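## Task

Take the foam block from the pantry cabinet and put it on the third level counting up from the bottom, where the cabinet's floor is level one and the first shelf is level two. Then close the cabinet door. The block must stay there without the robot holding it, and the robot must not tip over or be left leaning.

## Robot and tools

ROBOT. A simulated Hello Robot Stretch 3 with one arm. It has a two-wheel differential base (0.33 m long, 0.34 m wide) that cannot move sideways, and a mast with a lift. A telescoping arm on the lift reaches out to the robot's RIGHT, and a wrist with yaw, pitch and roll carries a two-finger gripper. To move the gripper forward or back, drive the base. The base turns on the spot about the point between its wheels, 0.05 m behind the front edge. With the arm in and the wrist folded, the turning circle has a radius of 0.28 m. An unfolded, level gripper reaches outside that circle.

FRAMES. In the base frame the origin is on the floor between the drive wheels, x is forward, y is left and z is up. hand_pose is reported in this frame, at the point where the closed fingertips meet. Odometry is the base frame as it stood when the scene began. The heading runs from -3.142 to 3.142, with left positive.

execute_actions takes {"actions": [...]} and runs the actions in order. An empty list only returns the current state and images. If any part of a call is invalid or out of range, the whole call is rejected and nothing in it runs.

Each action may have "robot", "steps" (1 to 450 control steps at 30 per second; 1 if left out) and "until" (this needs "steps" and ends the action early once its conditions hold). An action with only "steps" is a wait. "robot" can be one of three things: a single command; a list of up to 8 items run one after another, where each item is a command or {"pause_s": s} with s at most 15; or {"stop": true}, which brakes everything and clears the queue.

A command can hold:
- base: exactly one key. translate_m is a straight drive in metres, given as an offset from where the base is when that command begins. Forward is positive and |value| is at most 1. rotate_rad is a turn on the spot in radians, also an offset. Counter-clockwise seen from above is positive and |value| is at most 3.2.
- joints: absolute targets, by name. Joints you leave out keep their current goals. The ranges are: lift_m 0 to 1.1 (arm height on the mast); arm_m 0 to 0.52 (extension); wrist_yaw_rad -1.345 to 4.42 (0 points along the arm, positive swings toward the front, 3.0 folds it over the base); wrist_pitch_rad -1.57 to 0.451 (0 is level, negative points the tips down); wrist_roll_rad -2.911 to 2.911; gripper_m -0.089 to 0.179 (larger is wider; the real gap is about 0.007 m less when nearly shut and 0.025 m less when fully open); head_pan_rad -3.953 to 1.73 (0 is forward, positive is left, -1.57 looks along the arm); head_tilt_rad -1.53 to 0.419 (negative looks down).
- contact_limits: {"arm_m": effort%} from 1 to 100. The arm's motion ends with contact_stop once it reaches that effort. It stays in force until the next arm_m command.

Motions run in parallel and keep going between calls. A new command takes over at once and throws away the rest of any older queue. In a queue, the next command starts only after the previous one ends "done" ("off_target" is also enough for the base and the gripper). To wait until everything has stopped, use "steps": 450 with "until": {"robot": {"status": "ended"}}. You can also compare fields, for example {"lift_m": [">", 0.3]}, using =, !=, <, <=, > or >=, or put "any" in place of "robot" to stop when the first motion ends.

The base only drives fast (0.30 m/s, 1.9 rad/s) when the arm is stowed: lift_m under 0.30, arm_m under 0.03 and wrist_yaw_rad over 2.54. Otherwise it is held to 0.10 m/s and 0.63 rad/s.

GRIPPING. To grasp, command a gripper_m smaller than the object's width. Smaller values squeeze harder, but a stall guard weakens a grip that is too tight. To let go, open at least 0.02 beyond the value where contact happened. The reading and "done" do not show whether you are holding anything, so check the cameras and efforts.

WRIST SAFETY. Only fold or unfold the wrist (yaw to 3.0) with lift_m between 0.32 and 0.95, wrist_pitch_rad at -0.4 and roll near 0. Once it is folded, the lift can go down to 0.25. If yaw is below -0.4, keep pitch at -0.5 or lower.

RESULTS. Each result shows base_status with the distance moved so far and the goal, joint_goals, joint_status (moving, done, off_target, contact_stop, time_out, stopped, not_commanded, torque_fault), measured_speeds, motor_effort in percent with its peak in brackets, refusals, queue and queue_left, base_odometry, turned_by_wheels and turned_by_imu, base_tilt (forward/right in degrees), lidar_m (12 sectors of 30 degrees, starting straight ahead and going counter-clockwise, in a plane 0.17 m above the floor), and 7x7 depth grids in mm from the wrist and head cameras. A line "robot.on_its_own" appears when the robot has changed a goal itself, when a joint is slack or its servo is off, when a motor at rest shows load, or when the base leans 3 degrees or more. Lines starting "refused:" and "dropped:" report rejected goals and cancelled queue items. Each result also includes one image each from head_camera, nav_camera and wrist_camera, in that order.

zoom_image takes {"camera": one of head_camera/nav_camera/wrist_camera, "region": [x0, y0, x1, y1]}, in pixels of that camera's latest image with the origin at the top left, at most 504x504. It returns a sharper close-up.

finished_scene takes {"scene": n}, the number of the current scene. It ends that scene for good and reports whether it succeeded. Let every motion settle first.

AVOID. Do not push hard with the arm when the gripper is above about 0.45 m: the robot can tip before contact_stop triggers, and a second push after a stop is even riskier. Do not drive while gripping or pushing something fixed, and do not snag furniture, especially when reversing. If base_tilt shows a lean, undo the last move in small steps, take the gripper off whatever it is touching, and lower lift_m to about 0.2 if the lean remains. Joints stopped by contact go slack until you command them again. Long hard loads can switch a wrist servo off for 10 s. Avoid drops, slams and hard hits.

Each tool is called after "Emit:" by a JSON object that holds its "api" and its "payload", one argument or row to a line.

## Session

Emit:
{"api": "execute_actions", "payload": {
  "actions": []
}}

Scene clock: 0.00 s.
robot.base_odometry: x=+0.000 y=+0.000 heading=+0.000 (m, m, rad; robot's odometry frame)
robot.turned_by_wheels: +0.000 (rad since the last result)
robot.turned_by_imu: +0.000 (rad since the last result)
robot.base_tilt: forward=-0.9 right=+0.8 (deg)
robot.lidar_m: 2.55 1.93 2.15 1.54 1.46 1.48 1.91 2.35 2.39 2.45 1.69 1.72
robot.head_depth_mm: 2103 2794 2810 2800 2829 2858 2303 / 2126 2990 3189 3146 3144 3064 2307 / 1911 3004 3145 3165 3161 3116 2314 / 1932 2895 2925 2959 2920 2973 2321 / 2120 2674 2715 2716 2734 2752 2290 / 2120 2541 2523 2571 2574 2568 2288 / 2144 2358 2415 2401 2418 2455 2270
robot.base_status: not_commanded
robot.joint_positions: lift_m=+0.357 arm_m=+0.000 wrist_yaw_rad=+3.076 wrist_pitch_rad=-0.326 wrist_roll_rad=-0.016 gripper_m=+0.037 head_pan_rad=-0.009 head_tilt_rad=+0.014
robot.joint_goals: lift_m=+0.357 arm_m=+0.000 wrist_yaw_rad=+3.076 wrist_pitch_rad=-0.326 wrist_roll_rad=-0.016 gripper_m=+0.037 head_pan_rad=-0.009 head_tilt_rad=+0.014
robot.joint_status: lift_m=not_commanded arm_m=not_commanded wrist_yaw_rad=not_commanded wrist_pitch_rad=not_commanded wrist_roll_rad=not_commanded gripper_m=not_commanded head_pan_rad=not_commanded head_tilt_rad=not_commanded
robot.measured_speeds: translate_m=+0.000 rotate_rad=+0.000 lift_m=+0.000 arm_m=+0.000 wrist_yaw_rad=+0.000 wrist_pitch_rad=+0.000 wrist_roll_rad=+0.000 head_pan_rad=+0.000 head_tilt_rad=+0.000
robot: refusals=0 queue=idle queue_left=0
robot.motor_effort: left_wheel=+1 right_wheel=+0 lift_m=+36 arm_m=+0 wrist_yaw_rad=+0 wrist_pitch_rad=+6 wrist_roll_rad=+0 gripper_m=+0 head_pan_rad=+0 head_tilt_rad=+2 (%)
robot.hand_pose: x=-0.0059 y=+0.0899 z=+0.3911 quat_wxyz=(+0.137, +0.695, +0.093, +0.699) (m; robot's base frame)
robot.wrist_depth_mm: - - - - - - - / - - - - - - - / - - - - - - - / - - - - - - - / 877 850 940 900 914 954 946 / 697 682 - 743 749 748 746 / 588 595 - 604 587 628 623
pictures: head_camera (sideways: a quarter turn clockwise sets it upright), nav_camera (sideways: a quarter turn counterclockwise sets it upright), wrist_camera
Images, in order (width x height): head_camera 896x504, nav_camera 672x504, wrist_camera 644x364.

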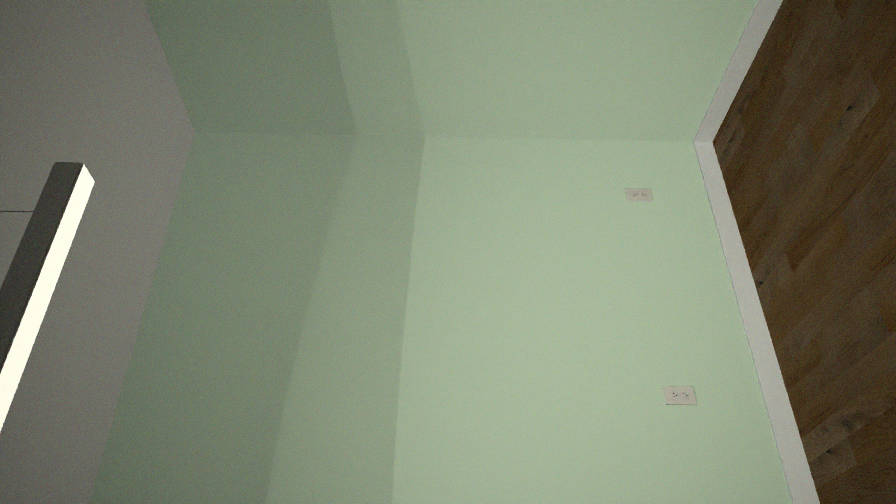

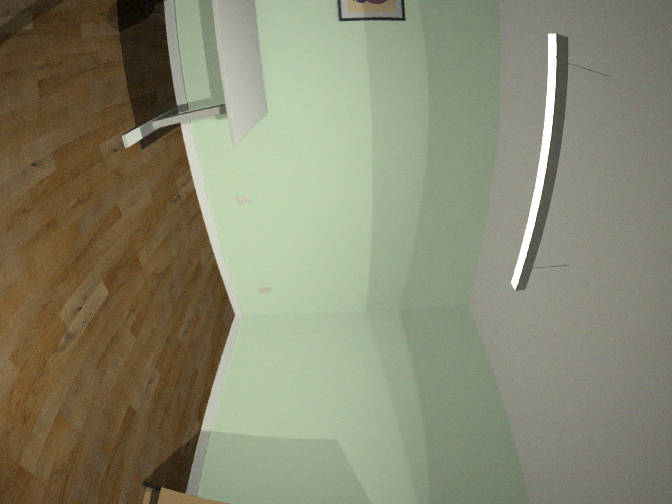

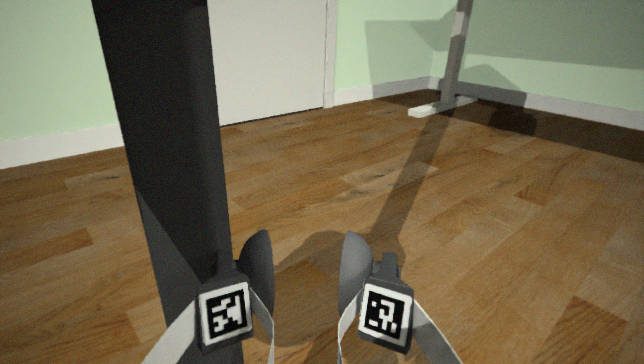

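Cabinet is to the right.

Emit:
{"api": "execute_actions", "payload": {
  "actions": [
    {"robot":{"joints":{"head_pan_rad":-1.0,"head_tilt_rad":-0.3}},"steps":200,"until":{"robot":{"status":"ended"}}}
  ]
}}

Scene clock: 3.97 s.
robot.base_odometry: x=+0.000 y=+0.000 heading=+0.000 (m, m, rad; robot's odometry frame)
robot.turned_by_wheels: +0.000 (rad since the last result)
robot.turned_by_imu: +0.000 (rad since the last result)
robot.base_tilt: forward=-0.9 right=+0.8 (deg)
robot.lidar_m: 2.55 1.94 2.15 1.54 1.46 1.48 1.90 2.36 2.39 2.45 1.69 1.72
robot.head_depth_mm: 2025 2155 2258 2455 2551 1975 1543 / 2051 2154 2281 2439 2532 1960 1546 / 2020 1615 1674 1811 1971 1959 1548 / 2025 1595 1668 1779 1901 1934 1545 / 2036 1599 1664 1763 1894 1953 1539 / 2013 2113 1696 2371 2405 1948 1532 / 2021 2140 2273 2431 2499 1935 1533
robot.base_status: not_commanded
robot.joint_positions: lift_m=+0.357 arm_m=+0.000 wrist_yaw_rad=+3.076 wrist_pitch_rad=-0.326 wrist_roll_rad=-0.016 gripper_m=+0.037 head_pan_rad=-0.993 head_tilt_rad=-0.296
robot.joint_goals: lift_m=+0.357 arm_m=+0.000 wrist_yaw_rad=+3.076 wrist_pitch_rad=-0.326 wrist_roll_rad=-0.016 gripper_m=+0.037 head_pan_rad=-1.000 head_tilt_rad=-0.300
robot.joint_status: lift_m=not_commanded arm_m=not_commanded wrist_yaw_rad=not_commanded wrist_pitch_rad=not_commanded wrist_roll_rad=not_commanded gripper_m=not_commanded head_pan_rad=done head_tilt_rad=done
robot.measured_speeds: translate_m=+0.000 rotate_rad=+0.000 lift_m=+0.000 arm_m=+0.000 wrist_yaw_rad=+0.000 wrist_pitch_rad=+0.000 wrist_roll_rad=+0.000 head_pan_rad=+0.000 head_tilt_rad=+0.000
robot: refusals=0 queue=done queue_left=0
robot.motor_effort: left_wheel=+1(1) right_wheel=+0(0) lift_m=+36(37) arm_m=+0(1) wrist_yaw_rad=+1(0) wrist_pitch_rad=+6(5) wrist_roll_rad=+0(0) gripper_m=+0(0) head_pan_rad=-4(44) head_tilt_rad=-2(25) (%)
robot.hand_pose: x=-0.0059 y=+0.0899 z=+0.3911 quat_wxyz=(+0.137, +0.695, +0.093, +0.699) (m; robot's base frame)
robot.wrist_depth_mm: - - - - - - - / - - - - - - - / - - - - - - - / - - - - - - - / 842 903 941 893 904 933 921 / 696 689 - 703 727 741 748 / 583 584 - 592 597 621 621
pictures: head_camera (sideways: a quarter turn clockwise sets it upright), nav_camera (sideways: a quarter turn counterclockwise sets it upright), wrist_camera
camera_calibration (this result's frames):
head_camera: T_world_to_cam=[[-0.19973, 0.249462, -0.947564, 1.25558], [0.816414, 0.577116, -0.0201503, 0.0267692], [0.541827, -0.777629, -0.318931, 0.367215], [0, 0, 0, 1]] pos_world=[0.0299554, -0.0431122, 1.3074]
nav_camera: T_world_to_cam=[[0.142359, -0.308079, 0.940649, -1.1832], [-0.834775, -0.54802, -0.0531504, 0.121481], [0.531869, -0.777664, -0.335192, 0.391331], [0, 0, 0, 1]] pos_world=[0.061712, 0.00637838, 1.25061]
wrist_camera: T_world_to_cam=[[0.993847, -0.0954096, 0.0562512, -0.019858], [0.00890892, -0.437368, -0.899238, 0.433779], [0.110398, 0.894207, -0.433828, 0.25345], [0, 0, 0, 1]] pos_world=[-0.0121092, -0.0388101, 0.501142]
Images, in order (width x height): head_camera 896x504, nav_camera 672x504, wrist_camera 644x364.

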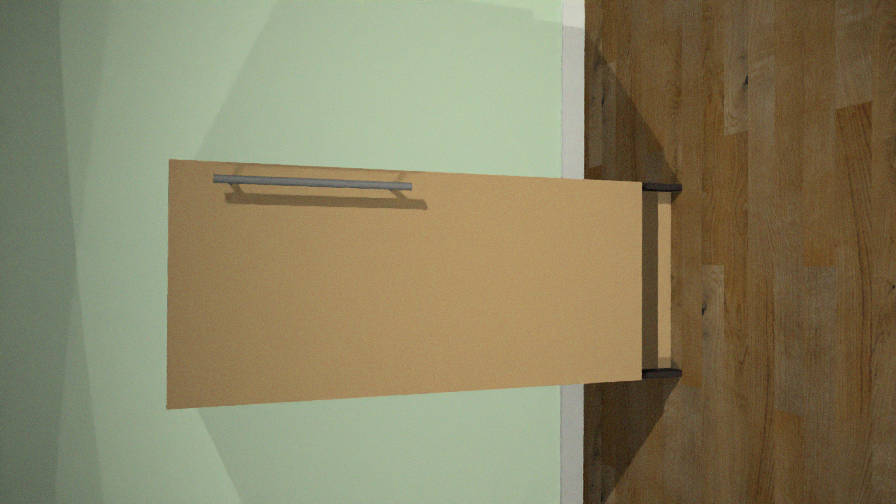

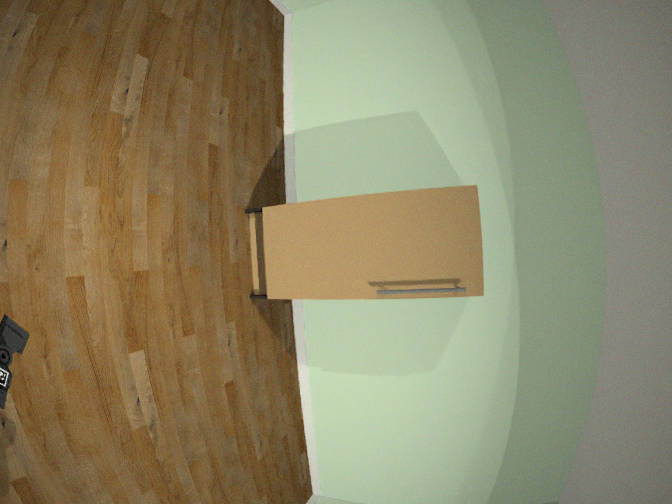

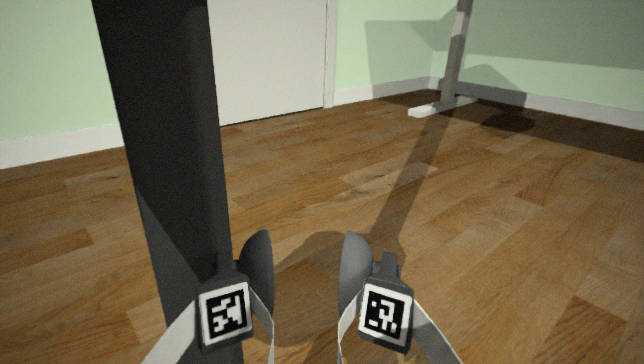

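Emit:
{"api": "execute_actions", "payload": {
  "actions": [
    {"robot":[{"joints":{"wrist_pitch_rad":-0.4,"lift_m":0.28,"head_pan_rad":-1.57,"head_tilt_rad":-0.3},"base":{"rotate_rad":-0.96}},{"base":{"translate_m":1.0}},{"base":{"rotate_rad":1.57}},{"base":{"translate_m":-0.17}},{"joints":{"lift_m":0.9}},{"joints":{"wrist_yaw_rad":0,"wrist_pitch_rad":0,"gripper_m":0.12}}],"steps":450,"until":{"robot":{"status":"ended"}}},
    {"steps":450,"until":{"robot":{"status":"ended"}}}
  ]
}}

Scene clock: 38.47 s.
robot.base_odometry: x=+0.434 y=-0.917 heading=+0.610 (m, m, rad; robot's odometry frame)
robot.turned_by_wheels: +0.610 (rad since the last result)
robot.turned_by_imu: +0.608 (rad since the last result)
robot.base_tilt: forward=-0.8 right=+0.8 (deg)
robot.lidar_m: 2.56 2.23 2.52 2.45 2.54 2.28 2.18 1.87 1.35 0.71 0.73 1.81
robot.head_depth_mm: 1114 1178 1255 1336 1427 1527 1538 / 1123 1186 1259 1338 1423 1517 1594 / 1107 636 675 1312 1403 1527 1587 / 1108 626 658 700 740 811 872 / 1102 628 667 711 760 810 881 / 1114 630 666 712 764 820 889 / 1115 631 668 715 763 822 887
robot.base_status: done (translate_m -0.1700 of -0.1700)
robot.joint_positions: lift_m=+0.900 arm_m=+0.000 wrist_yaw_rad=+0.003 wrist_pitch_rad=-0.022 wrist_roll_rad=-0.016 gripper_m=+0.120 head_pan_rad=-1.563 head_tilt_rad=-0.297
robot.joint_goals: lift_m=+0.900 arm_m=+0.000 wrist_yaw_rad=+0.000 wrist_pitch_rad=+0.000 wrist_roll_rad=-0.016 gripper_m=+0.120 head_pan_rad=-1.570 head_tilt_rad=-0.300
robot.joint_status: lift_m=done arm_m=not_commanded wrist_yaw_rad=done wrist_pitch_rad=done wrist_roll_rad=not_commanded gripper_m=done head_pan_rad=done head_tilt_rad=done
robot.measured_speeds: translate_m=+0.000 rotate_rad=+0.000 lift_m=+0.000 arm_m=+0.000 wrist_yaw_rad=+0.000 wrist_pitch_rad=+0.000 wrist_roll_rad=+0.000 head_pan_rad=+0.000 head_tilt_rad=+0.000
robot: refusals=0 queue=done queue_left=0
robot.motor_effort: left_wheel=-2(10) right_wheel=+3(13) lift_m=+43(45) arm_m=+0(0) wrist_yaw_rad=-3(0) wrist_pitch_rad=+8(8) wrist_roll_rad=+0(0) gripper_m=+0(81) head_pan_rad=-3(41) head_tilt_rad=-2(3) (%)
robot.hand_pose: x=-0.0207 y=-0.4003 z=+1.0088 quat_wxyz=(+0.713, +0.009, -0.701, -0.007) (m; robot's base frame)
robot.wrist_depth_mm: 430 440 436 444 - - - / 434 436 452 - - - - / 449 450 460 - - - - / 451 463 468 - - - - / 466 472 484 - - - - / 486 - 500 - - - - / 486 - 510 - - - -
pictures: head_camera (sideways: a quarter turn clockwise sets it upright), nav_camera (sideways: a quarter turn counterclockwise sets it upright), wrist_camera
camera_calibration (this result's frames):
head_camera: T_world_to_cam=[[-0.0333591, 0.31872, -0.947262, 1.25417], [0.998795, 0.0447567, -0.0201149, 0.0256106], [0.0359853, -0.946791, -0.31983, 0.37147], [0, 0, 0, 1]] pos_world=[0.00289095, -0.0491727, 1.30735]
nav_camera: T_world_to_cam=[[-0.0465836, -0.337059, 0.94033, -1.18163], [-0.998533, -0.0102836, -0.0531531, 0.122484], [0.0275857, -0.941427, -0.336086, 0.39557], [0, 0, 0, 1]] pos_world=[0.0563473, -0.0246203, 1.25058]
wrist_camera: T_world_to_cam=[[-0.99809, 0.0427224, 0.0446287, -0.0609239], [-0.0379195, 0.146678, -0.988457, 1.0978], [-0.0487753, -0.988261, -0.144778, -0.0870683], [0, 0, 0, 1]] pos_world=[-0.0234261, -0.244468, 1.07525]
Images, in order (width x height): head_camera 896x504, nav_camera 672x504, wrist_camera 644x364.

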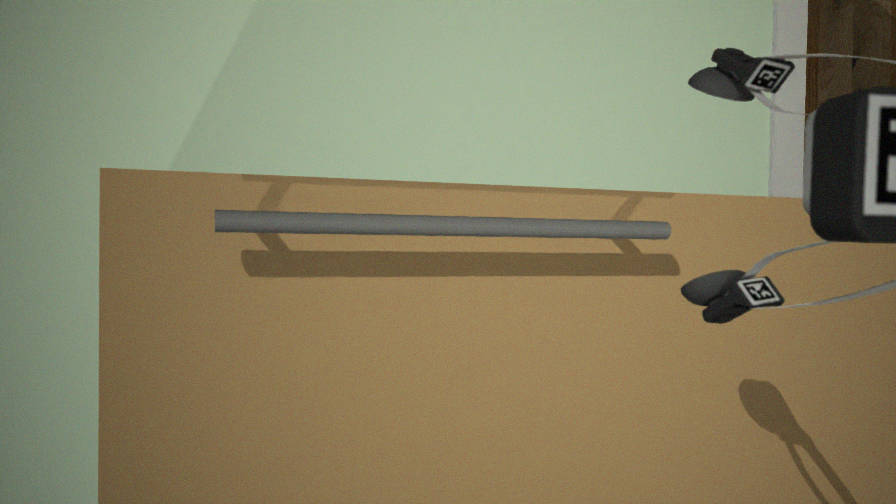

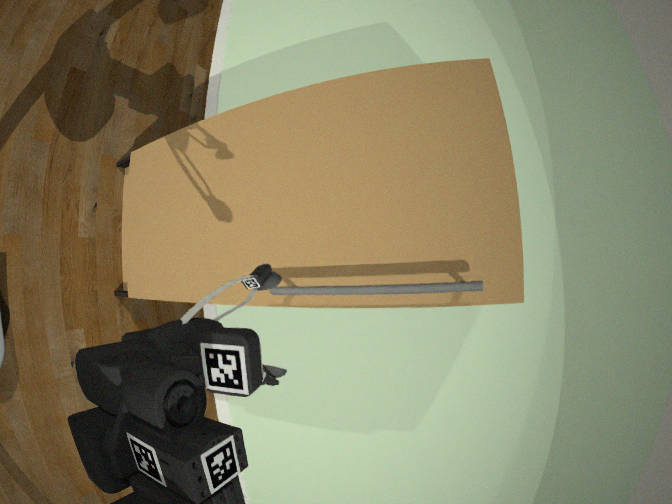

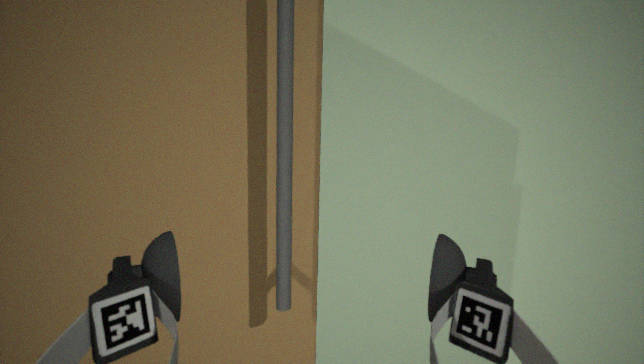

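Emit:
{"api": "execute_actions", "payload": {
  "actions": [
    {"robot":[{"base":{"translate_m":0.03}},{"joints":{"arm_m":0.26}},{"joints":{"gripper_m":0.0}},{"joints":{"arm_m":0.12},"base":{"translate_m":0.02}},{"joints":{"arm_m":0.0},"base":{"translate_m":0.05}}],"steps":450,"until":{"robot":{"status":"ended"}}},
    {"steps":450,"until":{"robot":{"status":"ended"}}}
  ]
}}

Scene clock: 56.63 s.
robot.base_odometry: x=+0.516 y=-0.859 heading=+0.610 (m, m, rad; robot's odometry frame)
robot.turned_by_wheels: +0.000 (rad since the last result)
robot.turned_by_imu: -0.001 (rad since the last result)
robot.base_tilt: forward=-0.9 right=+0.8 (deg)
robot.lidar_m: 2.45 2.14 2.54 2.45 2.53 2.38 2.28 1.86 1.34 0.71 0.73 1.81
robot.head_depth_mm: 1118 1166 1255 1327 1430 1529 1550 / 1099 616 648 702 749 1484 1594 / 1104 623 661 704 752 793 - / 1108 625 660 706 754 810 871 / 1111 626 666 708 758 816 881 / 1110 626 667 710 759 816 883 / 1121 630 669 713 759 821 886
robot.base_status: done (translate_m +0.0500 of +0.0500)
robot.joint_positions: lift_m=+0.900 arm_m=+0.000 wrist_yaw_rad=-0.001 wrist_pitch_rad=-0.021 wrist_roll_rad=-0.016 gripper_m=+0.000 head_pan_rad=-1.563 head_tilt_rad=-0.297
robot.joint_goals: lift_m=+0.900 arm_m=+0.000 wrist_yaw_rad=+0.000 wrist_pitch_rad=+0.000 wrist_roll_rad=-0.016 gripper_m=+0.000 head_pan_rad=-1.570 head_tilt_rad=-0.300
robot.joint_status: lift_m=done arm_m=done wrist_yaw_rad=done wrist_pitch_rad=done wrist_roll_rad=not_commanded gripper_m=done head_pan_rad=done head_tilt_rad=done
robot.measured_speeds: translate_m=+0.000 rotate_rad=+0.000 lift_m=+0.000 arm_m=+0.000 wrist_yaw_rad=+0.000 wrist_pitch_rad=+0.000 wrist_roll_rad=+0.000 head_pan_rad=+0.000 head_tilt_rad=+0.000
robot: refusals=0 queue=done queue_left=0
robot.motor_effort: left_wheel=-1(13) right_wheel=+2(25) lift_m=+42(42) arm_m=-3(2) wrist_yaw_rad=+2(34) wrist_pitch_rad=+8(9) wrist_roll_rad=+0(0) gripper_m=-2(81) head_pan_rad=-3(4) head_tilt_rad=-2(1) (%)
robot.hand_pose: x=-0.0217 y=-0.4010 z=+1.0091 quat_wxyz=(+0.713, +0.007, -0.701, -0.008) (m; robot's base frame)
robot.wrist_depth_mm: 426 429 436 450 - - - / 430 443 450 454 - - - / 450 450 453 462 - - - / 450 461 458 469 - - - / 474 472 479 488 - - - / 483 485 486 - - - - / 490 490 498 511 - - -
pictures: head_camera (sideways: a quarter turn clockwise sets it upright), nav_camera (sideways: a quarter turn counterclockwise sets it upright), wrist_camera
camera_calibration (this result's frames):
head_camera: T_world_to_cam=[[-0.0333594, 0.318741, -0.947255, 1.25416], [0.998795, 0.0447574, -0.0201141, 0.0256096], [0.0359854, -0.946785, -0.31985, 0.371496], [0, 0, 0, 1]] pos_world=[0.00289096, -0.0491728, 1.30735]
nav_camera: T_world_to_cam=[[-0.0465834, -0.337079, 0.940323, -1.18162], [-0.998533, -0.0102827, -0.0531532, 0.122484], [0.0275859, -0.94142, -0.336106, 0.395597], [0, 0, 0, 1]] pos_world=[0.0563473, -0.0246191, 1.25058]
wrist_camera: T_world_to_cam=[[-0.997911, 0.0467611, 0.0445737, -0.0602485], [-0.0373346, 0.145643, -0.988633, 1.09794], [-0.0527213, -0.988232, -0.143593, -0.0890191], [0, 0, 0, 1]] pos_world=[-0.0238246, -0.245062, 1.07537]
Images, in order (width x height): head_camera 896x504, nav_camera 672x504, wrist_camera 644x364.

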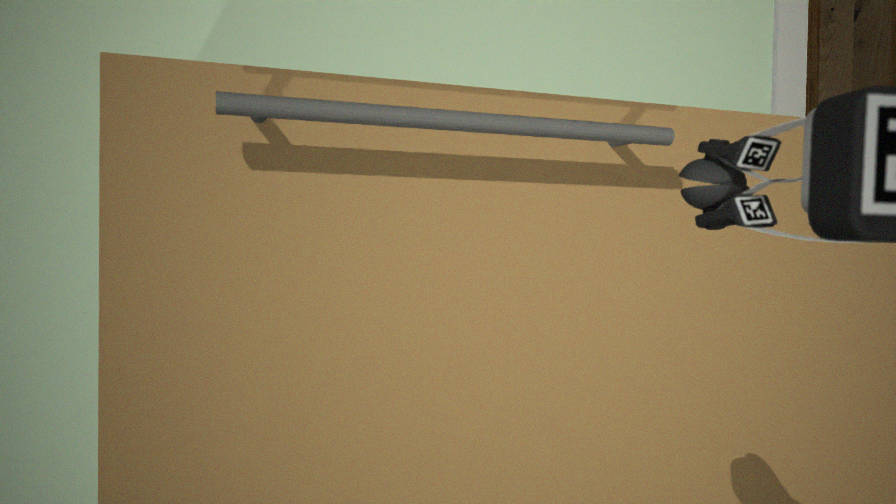

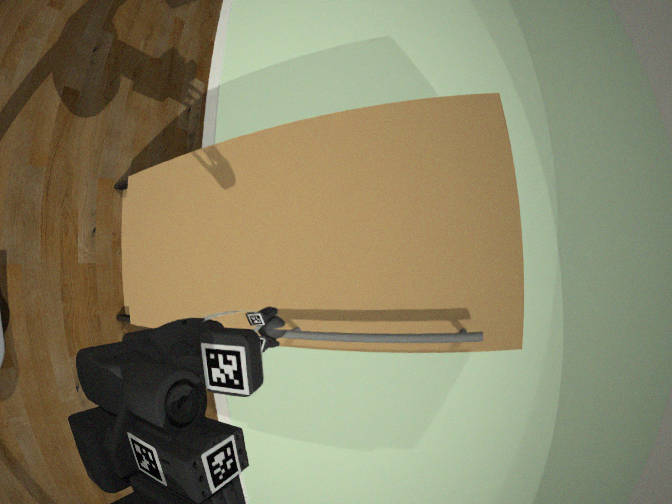

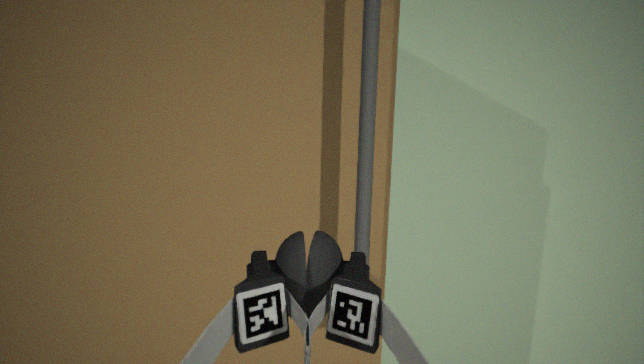

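Missed. Retry deeper, checking.

Emit:
{"api": "execute_actions", "payload": {
  "actions": [
    {"robot":[{"base":{"translate_m":-0.07},"joints":{"gripper_m":0.12}},{"joints":{"arm_m":0.285}},{"joints":{"gripper_m":-0.05}}],"steps":450,"until":{"robot":{"status":"ended"}}}
  ]
}}

Scene clock: 67.40 s.
robot.base_odometry: x=+0.459 y=-0.899 heading=+0.610 (m, m, rad; robot's odometry frame)
robot.turned_by_wheels: +0.000 (rad since the last result)
robot.turned_by_imu: -0.001 (rad since the last result)
robot.base_tilt: forward=-0.9 right=+0.8 (deg)
robot.lidar_m: 2.52 2.20 2.54 2.45 2.54 2.30 2.21 1.87 1.35 0.70 0.73 1.81
robot.head_depth_mm: 1119 1180 1252 1325 1385 1567 1527 / 1111 1181 1253 1333 - 1578 1548 / 1106 613 648 692 - 1196 884 / 1106 620 659 702 751 807 872 / 1114 621 664 705 753 813 877 / 1110 626 665 709 756 813 877 / 1115 629 666 710 762 815 882
robot.base_status: done (translate_m -0.0700 of -0.0700)
robot.joint_positions: lift_m=+0.900 arm_m=+0.285 wrist_yaw_rad=-0.004 wrist_pitch_rad=-0.021 wrist_roll_rad=-0.016 gripper_m=-0.049 head_pan_rad=-1.563 head_tilt_rad=-0.297
robot.joint_goals: lift_m=+0.900 arm_m=+0.285 wrist_yaw_rad=+0.000 wrist_pitch_rad=+0.000 wrist_roll_rad=-0.016 gripper_m=-0.050 head_pan_rad=-1.570 head_tilt_rad=-0.300
robot.joint_status: lift_m=done arm_m=done wrist_yaw_rad=done wrist_pitch_rad=done wrist_roll_rad=not_commanded gripper_m=done head_pan_rad=done head_tilt_rad=done
robot.measured_speeds: translate_m=+0.000 rotate_rad=+0.000 lift_m=+0.000 arm_m=+0.000 wrist_yaw_rad=+0.000 wrist_pitch_rad=+0.000 wrist_roll_rad=+0.000 head_pan_rad=+0.000 head_tilt_rad=+0.000
robot: refusals=0 queue=done queue_left=0
robot.motor_effort: left_wheel=-2(7) right_wheel=+6(6) lift_m=+43(43) arm_m=+3(6) wrist_yaw_rad=+4(4) wrist_pitch_rad=+8(8) wrist_roll_rad=+0(0) gripper_m=-22(98) head_pan_rad=-4(4) head_tilt_rad=-2(2) (%)
robot.hand_pose: x=-0.0224 y=-0.6854 z=+1.0091 quat_wxyz=(+0.713, +0.006, -0.701, -0.009) (m; robot's base frame)
robot.wrist_depth_mm: 157 159 161 113 743 775 773 / 162 163 166 116 777 782 786 / 165 167 169 120 806 829 844 / 168 170 175 124 822 820 864 / 174 175 177 150 840 858 856 / 178 179 180 124 879 881 881 / 183 184 187 133 888 935 918
pictures: head_camera (sideways: a quarter turn clockwise sets it upright), nav_camera (sideways: a quarter turn counterclockwise sets it upright), wrist_camera
camera_calibration (this result's frames):
head_camera: T_world_to_cam=[[-0.0333593, 0.318741, -0.947255, 1.25416], [0.998795, 0.044757, -0.0201141, 0.0256096], [0.0359851, -0.946785, -0.31985, 0.371496], [0, 0, 0, 1]] pos_world=[0.00289094, -0.0491728, 1.30735]
nav_camera: T_world_to_cam=[[-0.0465835, -0.337079, 0.940323, -1.18162], [-0.998533, -0.0102824, -0.0531532, 0.122484], [0.0275856, -0.94142, -0.336106, 0.395597], [0, 0, 0, 1]] pos_world=[0.0563473, -0.0246192, 1.25058]
wrist_camera: T_world_to_cam=[[-0.997797, 0.0491358, 0.0445722, -0.0459256], [-0.036988, 0.145702, -0.988637, 1.1394], [-0.0550717, -0.988108, -0.143564, -0.370091], [0, 0, 0, 1]] pos_world=[-0.0240618, -0.529446, 1.07537]
Images, in order (width x height): head_camera 896x504, nav_camera 672x504, wrist_camera 644x364.

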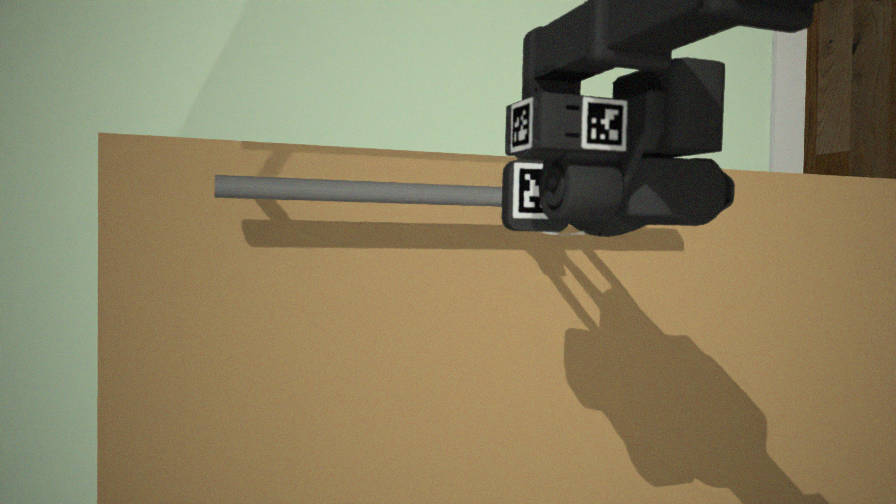

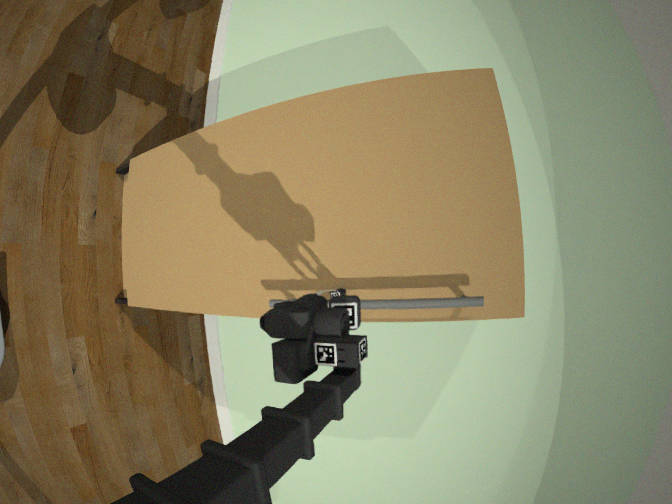

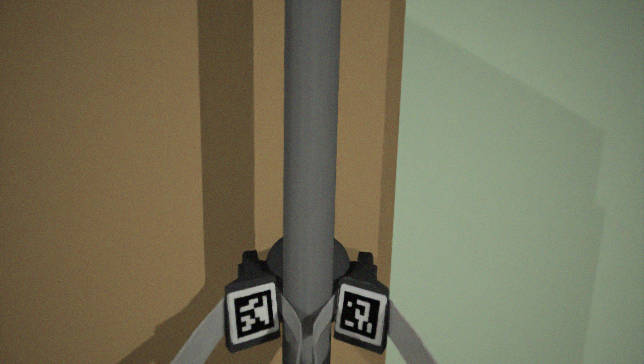

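Caged behind the bar. Pull.

Emit:
{"api": "execute_actions", "payload": {
  "actions": [
    {"robot":[{"joints":{"arm_m":0.14},"base":{"translate_m":0.02}},{"joints":{"arm_m":0.0},"base":{"translate_m":0.07}}],"steps":450,"until":{"robot":{"status":"ended"}}}
  ]
}}

Scene clock: 74.90 s.
robot.base_odometry: x=+0.533 y=-0.848 heading=+0.611 (m, m, rad; robot's odometry frame)
robot.turned_by_wheels: +0.001 (rad since the last result)
robot.turned_by_imu: +0.001 (rad since the last result)
robot.base_tilt: forward=-0.8 right=+0.8 (deg)
robot.lidar_m: 2.43 2.12 2.53 2.45 2.54 2.40 2.30 1.86 1.35 0.39 0.54 1.82
robot.head_depth_mm: 1095 1156 1236 1335 1431 1528 1538 / 309 326 345 370 400 828 1437 / 330 345 356 384 413 435 462 / 357 370 392 416 444 397 525 / 385 403 428 458 493 533 580 / 421 438 468 504 545 594 654 / 469 478 517 560 614 674 752
robot.base_status: done (translate_m +0.0701 of +0.0700)
robot.joint_positions: lift_m=+0.900 arm_m=+0.001 wrist_yaw_rad=+0.081 wrist_pitch_rad=-0.021 wrist_roll_rad=-0.016 gripper_m=-0.038 head_pan_rad=-1.563 head_tilt_rad=-0.297
robot.joint_goals: lift_m=+0.900 arm_m=+0.000 wrist_yaw_rad=+0.000 wrist_pitch_rad=+0.000 wrist_roll_rad=-0.016 gripper_m=-0.039 head_pan_rad=-1.570 head_tilt_rad=-0.300
robot.joint_status: lift_m=done arm_m=done wrist_yaw_rad=done wrist_pitch_rad=done wrist_roll_rad=not_commanded gripper_m=done head_pan_rad=done head_tilt_rad=done
robot.measured_speeds: translate_m=+0.000 rotate_rad=+0.000 lift_m=+0.000 arm_m=+0.000 wrist_yaw_rad=+0.000 wrist_pitch_rad=+0.000 wrist_roll_rad=+0.000 head_pan_rad=+0.000 head_tilt_rad=+0.000
robot: refusals=0 queue=done queue_left=0
robot.on_its_own: gripper_m is held at -0.039, not at your -0.050, by its stall guard, which is not easing now; right_wheel is at rest, and its effort (-32) is outside its rest range (-18 to +18); wrist_yaw_rad is at rest, and its effort (-74) is outside its rest range (-12 to +12)
robot.motor_effort: left_wheel=+10(15) right_wheel=-32(32) lift_m=+42(42) arm_m=-9(10) wrist_yaw_rad=-74(74) wrist_pitch_rad=+8(10) wrist_roll_rad=+0(0) gripper_m=-25(25) head_pan_rad=-3(3) head_tilt_rad=-1(2) (%)
robot.hand_pose: x=-0.0009 y=-0.4009 z=+1.0090 quat_wxyz=(+0.713, +0.036, -0.700, +0.021) (m; robot's base frame)
robot.wrist_depth_mm: 397 269 208 155 141 - - / 414 279 212 158 143 - - / 429 289 218 161 146 - - / 453 299 223 163 148 - - / 472 310 231 167 154 - - / 502 320 251 125 157 - - / - 350 231 177 158 - -
pictures: head_camera (sideways: a quarter turn clockwise sets it upright), nav_camera (sideways: a quarter turn counterclockwise sets it upright), wrist_camera
camera_calibration (this result's frames):
head_camera: T_world_to_cam=[[-0.0333389, 0.319546, -0.946984, 1.25381], [0.998799, 0.0446917, -0.0200825, 0.0255683], [0.035905, -0.946516, -0.320653, 0.372541], [0, 0, 0, 1]] pos_world=[0.00288692, -0.0491771, 1.30731]
nav_camera: T_world_to_cam=[[-0.0466054, -0.337872, 0.940037, -1.18125], [-0.998535, -0.0101549, -0.0531555, 0.122487], [0.0275058, -0.941137, -0.336904, 0.396636], [0, 0, 0, 1]] pos_world=[0.0563449, -0.0245798, 1.25056]
wrist_camera: T_world_to_cam=[[-0.998395, -0.0349313, 0.0445799, -0.0721606], [-0.0491228, 0.142351, -0.988597, 1.09728], [0.028187, -0.9892, -0.143839, -0.0878391], [0, 0, 0, 1]] pos_world=[-0.0156672, -0.24561, 1.07535]
Images, in order (width x height): head_camera 896x504, nav_camera 672x504, wrist_camera 644x364.

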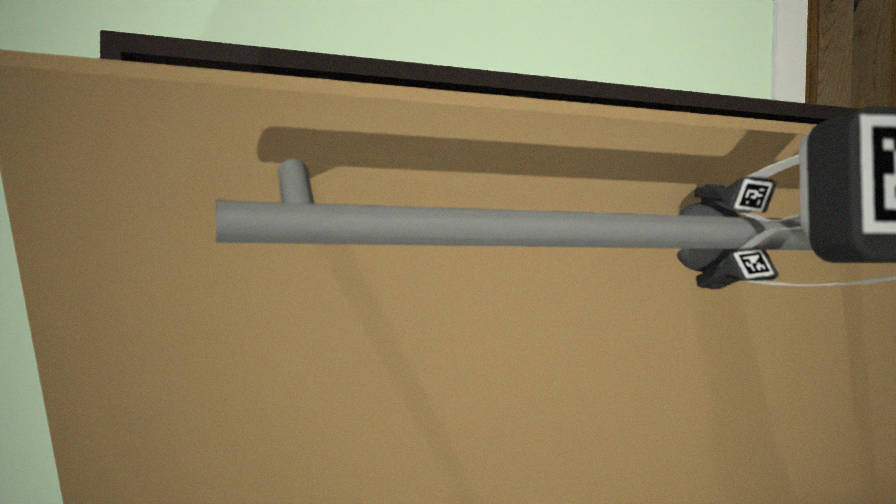

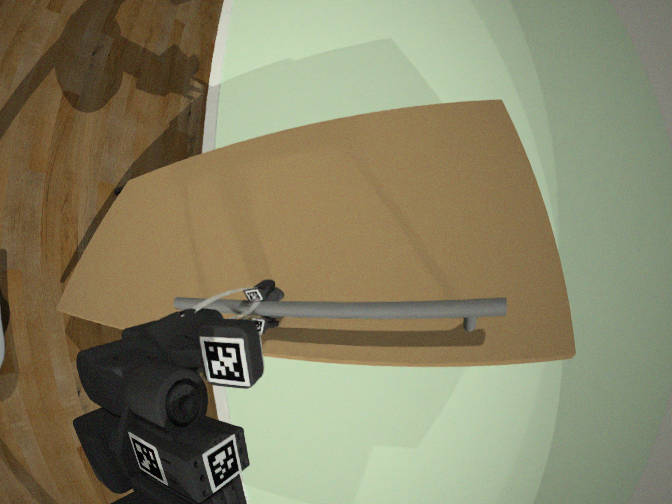

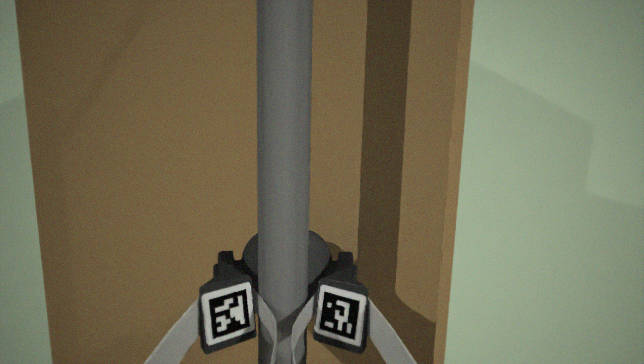

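Emit:
{"api": "execute_actions", "payload": {
  "actions": [
    {"robot":[{"joints":{"gripper_m":0.15}},{"joints":{"lift_m":0.45}},{"base":{"translate_m":-0.25},"joints":{"gripper_m":0.0}},{"joints":{"arm_m":0.2}},{"base":{"translate_m":0.45}}],"steps":450,"until":{"robot":{"status":"ended"}}},
    {"steps":450,"until":{"robot":{"status":"ended"}}}
  ]
}}

Scene clock: 100.30 s.
robot.base_odometry: x=+0.697 y=-0.733 heading=+0.610 (m, m, rad; robot's odometry frame)
robot.turned_by_wheels: -0.001 (rad since the last result)
robot.turned_by_imu: -0.010 (rad since the last result)
robot.base_tilt: forward=-0.9 right=+0.8 (deg)
robot.lidar_m: 2.24 1.94 2.54 2.45 2.54 2.61 2.50 1.86 0.75 0.72 0.27 0.24
robot.head_depth_mm: 1095 1141 1063 997 1034 1039 1085 / 1094 1158 1192 993 1033 1276 1113 / 1092 1155 1198 991 1038 1260 1113 / 1102 1161 1203 989 1026 1264 1111 / 1105 1152 1049 984 1033 1099 1110 / 1099 748 752 764 772 817 826 / 1098 537 539 544 549 554 558
robot.base_status: done (translate_m +0.4500 of +0.4500)
robot.joint_positions: lift_m=+0.450 arm_m=+0.200 wrist_yaw_rad=+0.145 wrist_pitch_rad=-0.022 wrist_roll_rad=-0.016 gripper_m=+0.000 head_pan_rad=-1.563 head_tilt_rad=-0.298
robot.joint_goals: lift_m=+0.450 arm_m=+0.200 wrist_yaw_rad=+0.147 wrist_pitch_rad=+0.000 wrist_roll_rad=-0.016 gripper_m=+0.000 head_pan_rad=-1.570 head_tilt_rad=-0.300
robot.joint_status: lift_m=done arm_m=done wrist_yaw_rad=done wrist_pitch_rad=done wrist_roll_rad=not_commanded gripper_m=done head_pan_rad=done head_tilt_rad=done
robot.measured_speeds: translate_m=+0.000 rotate_rad=+0.000 lift_m=+0.000 arm_m=+0.000 wrist_yaw_rad=+0.000 wrist_pitch_rad=+0.000 wrist_roll_rad=+0.000 head_pan_rad=+0.000 head_tilt_rad=+0.000
robot: refusals=0 queue=done queue_left=0
robot.on_its_own: wrist_yaw_rad is held at +0.147, not at your +0.000, by its stall guard, which is not easing now
robot.motor_effort: left_wheel=+0(19) right_wheel=+0(50) lift_m=+31(43) arm_m=+3(10) wrist_yaw_rad=+1(73) wrist_pitch_rad=+9(9) wrist_roll_rad=+0(0) gripper_m=-2(82) head_pan_rad=-4(4) head_tilt_rad=-1(1) (%)
robot.hand_pose: x=+0.0155 y=-0.5976 z=+0.5593 quat_wxyz=(+0.712, +0.059, -0.699, +0.044) (m; robot's base frame)
robot.wrist_depth_mm: 238 317 430 424 405 403 393 / 242 319 563 798 805 669 479 / 243 322 575 841 835 786 477 / 244 324 579 899 846 749 474 / 244 324 593 883 891 750 463 / 244 330 531 - 617 613 463 / 247 332 426 426 456 456 443
pictures: head_camera (sideways: a quarter turn clockwise sets it upright), nav_camera (sideways: a quarter turn counterclockwise sets it upright), wrist_camera
camera_calibration (this result's frames):
head_camera: T_world_to_cam=[[-0.03334, 0.319679, -0.946939, 1.25375], [0.998799, 0.044695, -0.0200772, 0.0255615], [0.0359051, -0.946471, -0.320785, 0.372714], [0, 0, 0, 1]] pos_world=[0.00288695, -0.0491779, 1.3073]
nav_camera: T_world_to_cam=[[-0.0466043, -0.338004, 0.93999, -1.18119], [-0.998535, -0.0101479, -0.0531559, 0.122487], [0.0275059, -0.94109, -0.337036, 0.396808], [0, 0, 0, 1]] pos_world=[0.0563449, -0.0245726, 1.25056]
wrist_camera: T_world_to_cam=[[-0.994092, -0.0989836, 0.0445242, -0.0810068], [-0.0581661, 0.139516, -0.98851, 0.679913], [0.0916344, -0.98526, -0.14445, -0.345888], [0, 0, 0, 1]] pos_world=[-0.00928515, -0.443667, 0.625744]
Images, in order (width x height): head_camera 896x504, nav_camera 672x504, wrist_camera 644x364.

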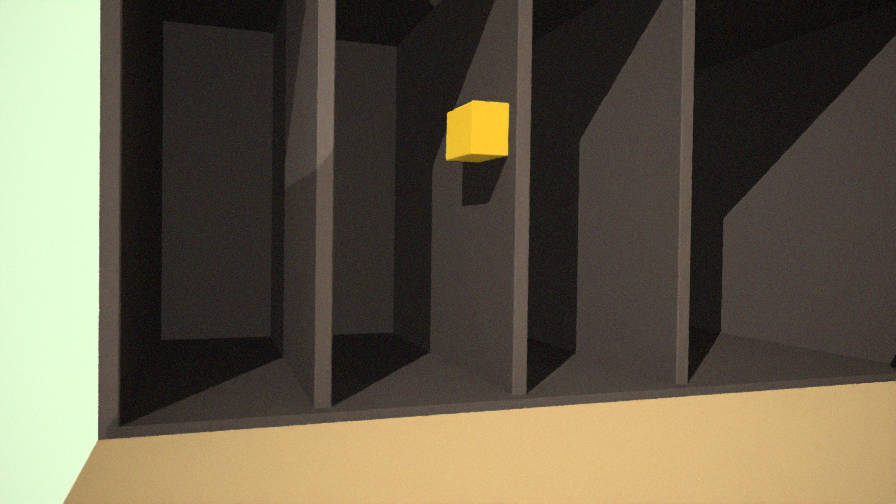

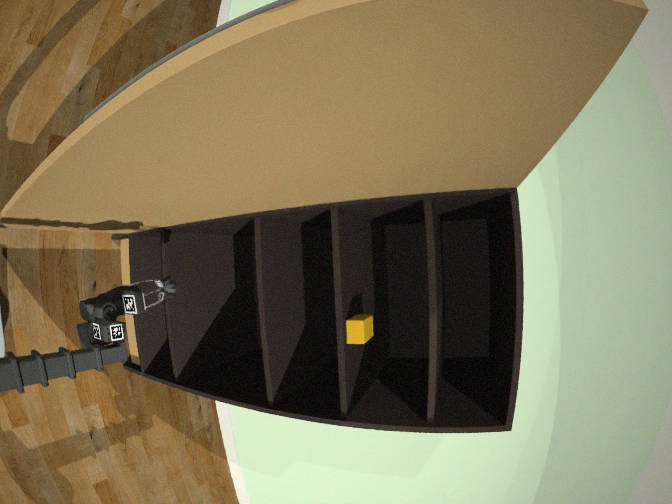

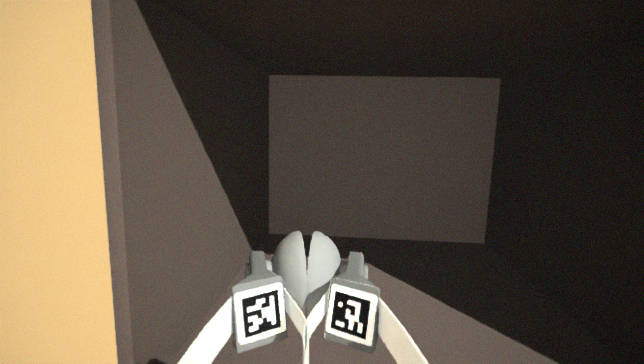

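Emit:
{"api": "execute_actions", "payload": {
  "actions": [
    {"robot":[{"joints":{"arm_m":0.0,"wrist_yaw_rad":0,"gripper_m":0.13},"base":{"translate_m":-0.13}},{"joints":{"lift_m":0.92,"head_tilt_rad":-0.8}},{"joints":{"arm_m":0.25}}],"steps":450,"until":{"robot":{"status":"ended"}}}
  ]
}}

Scene clock: 117.50 s.
robot.base_odometry: x=+0.590 y=-0.808 heading=+0.610 (m, m, rad; robot's odometry frame)
robot.turned_by_wheels: +0.000 (rad since the last result)
robot.turned_by_imu: -0.001 (rad since the last result)
robot.base_tilt: forward=-0.8 right=+0.8 (deg)
robot.lidar_m: 2.37 2.05 2.54 2.46 2.53 2.48 2.38 1.87 0.76 0.72 0.50 0.39
robot.head_depth_mm: 772 - 1555 1728 1503 1309 1158 / 888 - 1194 1184 1412 1309 1151 / 887 - - 1263 1391 1309 1159 / 843 1045 943 1276 1394 1313 1163 / 848 1051 945 1266 1405 1313 1162 / 844 1052 943 1225 1341 1313 1165 / 807 903 885 949 981 1023 1122
robot.base_status: done (translate_m -0.1300 of -0.1300)
robot.joint_positions: lift_m=+0.920 arm_m=+0.250 wrist_yaw_rad=+0.001 wrist_pitch_rad=-0.021 wrist_roll_rad=-0.016 gripper_m=+0.130 head_pan_rad=-1.563 head_tilt_rad=-0.790
robot.joint_goals: lift_m=+0.920 arm_m=+0.250 wrist_yaw_rad=+0.000 wrist_pitch_rad=+0.000 wrist_roll_rad=-0.016 gripper_m=+0.130 head_pan_rad=-1.570 head_tilt_rad=-0.800
robot.joint_status: lift_m=done arm_m=done wrist_yaw_rad=done wrist_pitch_rad=done wrist_roll_rad=not_commanded gripper_m=done head_pan_rad=done head_tilt_rad=done
robot.measured_speeds: translate_m=+0.000 rotate_rad=+0.000 lift_m=+0.000 arm_m=+0.000 wrist_yaw_rad=+0.000 wrist_pitch_rad=+0.000 wrist_roll_rad=+0.000 head_pan_rad=+0.000 head_tilt_rad=+0.000
robot: refusals=0 queue=done queue_left=0
robot.motor_effort: left_wheel=+0(4) right_wheel=+1(5) lift_m=+43(43) arm_m=+4(7) wrist_yaw_rad=-1(6) wrist_pitch_rad=+8(9) wrist_roll_rad=+0(0) gripper_m=+0(81) head_pan_rad=-4(3) head_tilt_rad=-5(33) (%)
robot.hand_pose: x=-0.0212 y=-0.6503 z=+1.0291 quat_wxyz=(+0.713, +0.008, -0.701, -0.007) (m; robot's base frame)
robot.wrist_depth_mm: 340 328 326 320 309 285 257 / 473 646 684 647 521 324 255 / 488 757 772 809 590 322 832 / 479 638 700 726 538 320 864 / 350 356 283 368 381 320 923 / 256 - 280 285 285 279 947 / 456 519 560 553 522 - 943
pictures: head_camera (sideways: a quarter turn clockwise sets it upright), nav_camera (sideways: a quarter turn counterclockwise sets it upright), wrist_camera
camera_calibration (this result's frames):
head_camera: T_world_to_cam=[[-0.0363249, 0.729208, -0.683327, 0.910045], [0.998764, 0.049703, -0.0000529936, -0.000514187], [0.0339248, -0.682485, -0.730112, 0.905281], [0, 0, 0, 1]] pos_world=[0.00285941, -0.0457458, 1.28282]
nav_camera: T_world_to_cam=[[-0.0436597, -0.74214, 0.668822, -0.827651], [-0.998722, 0.0153517, -0.0481605, 0.115952], [0.0254743, -0.670069, -0.741861, 0.923505], [0, 0, 0, 1]] pos_world=[0.0561431, 0.00279964, 1.24425]
wrist_camera: T_world_to_cam=[[-0.998017, 0.0445472, 0.0444789, -0.0502615], [-0.0375699, 0.145439, -0.988654, 1.15396], [-0.0505107, -0.988364, -0.143477, -0.332613], [0, 0, 0, 1]] pos_world=[-0.0236082, -0.494334, 1.09538]
Images, in order (width x height): head_camera 896x504, nav_camera 672x504, wrist_camera 644x364.

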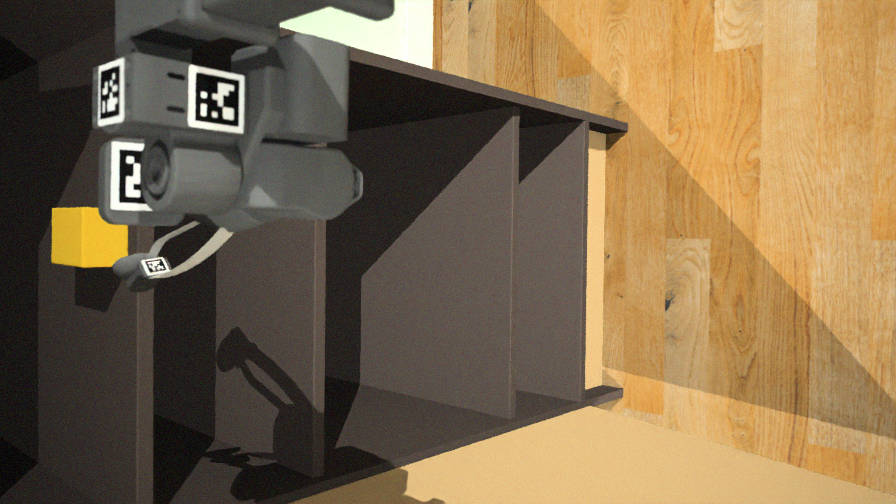

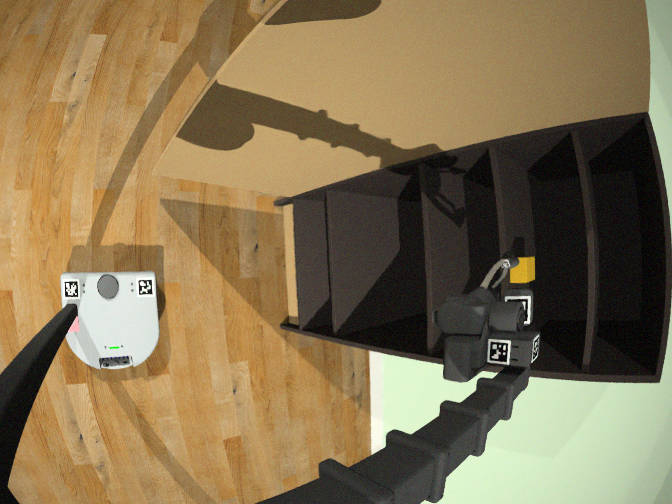

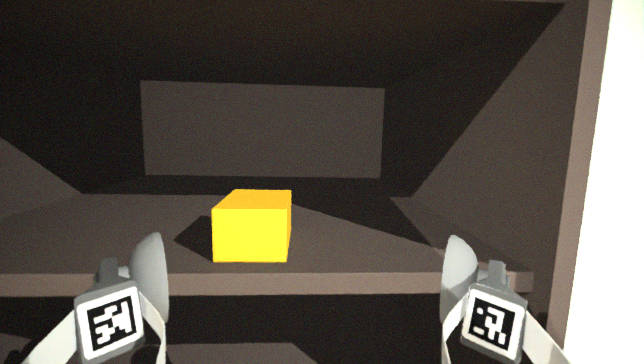

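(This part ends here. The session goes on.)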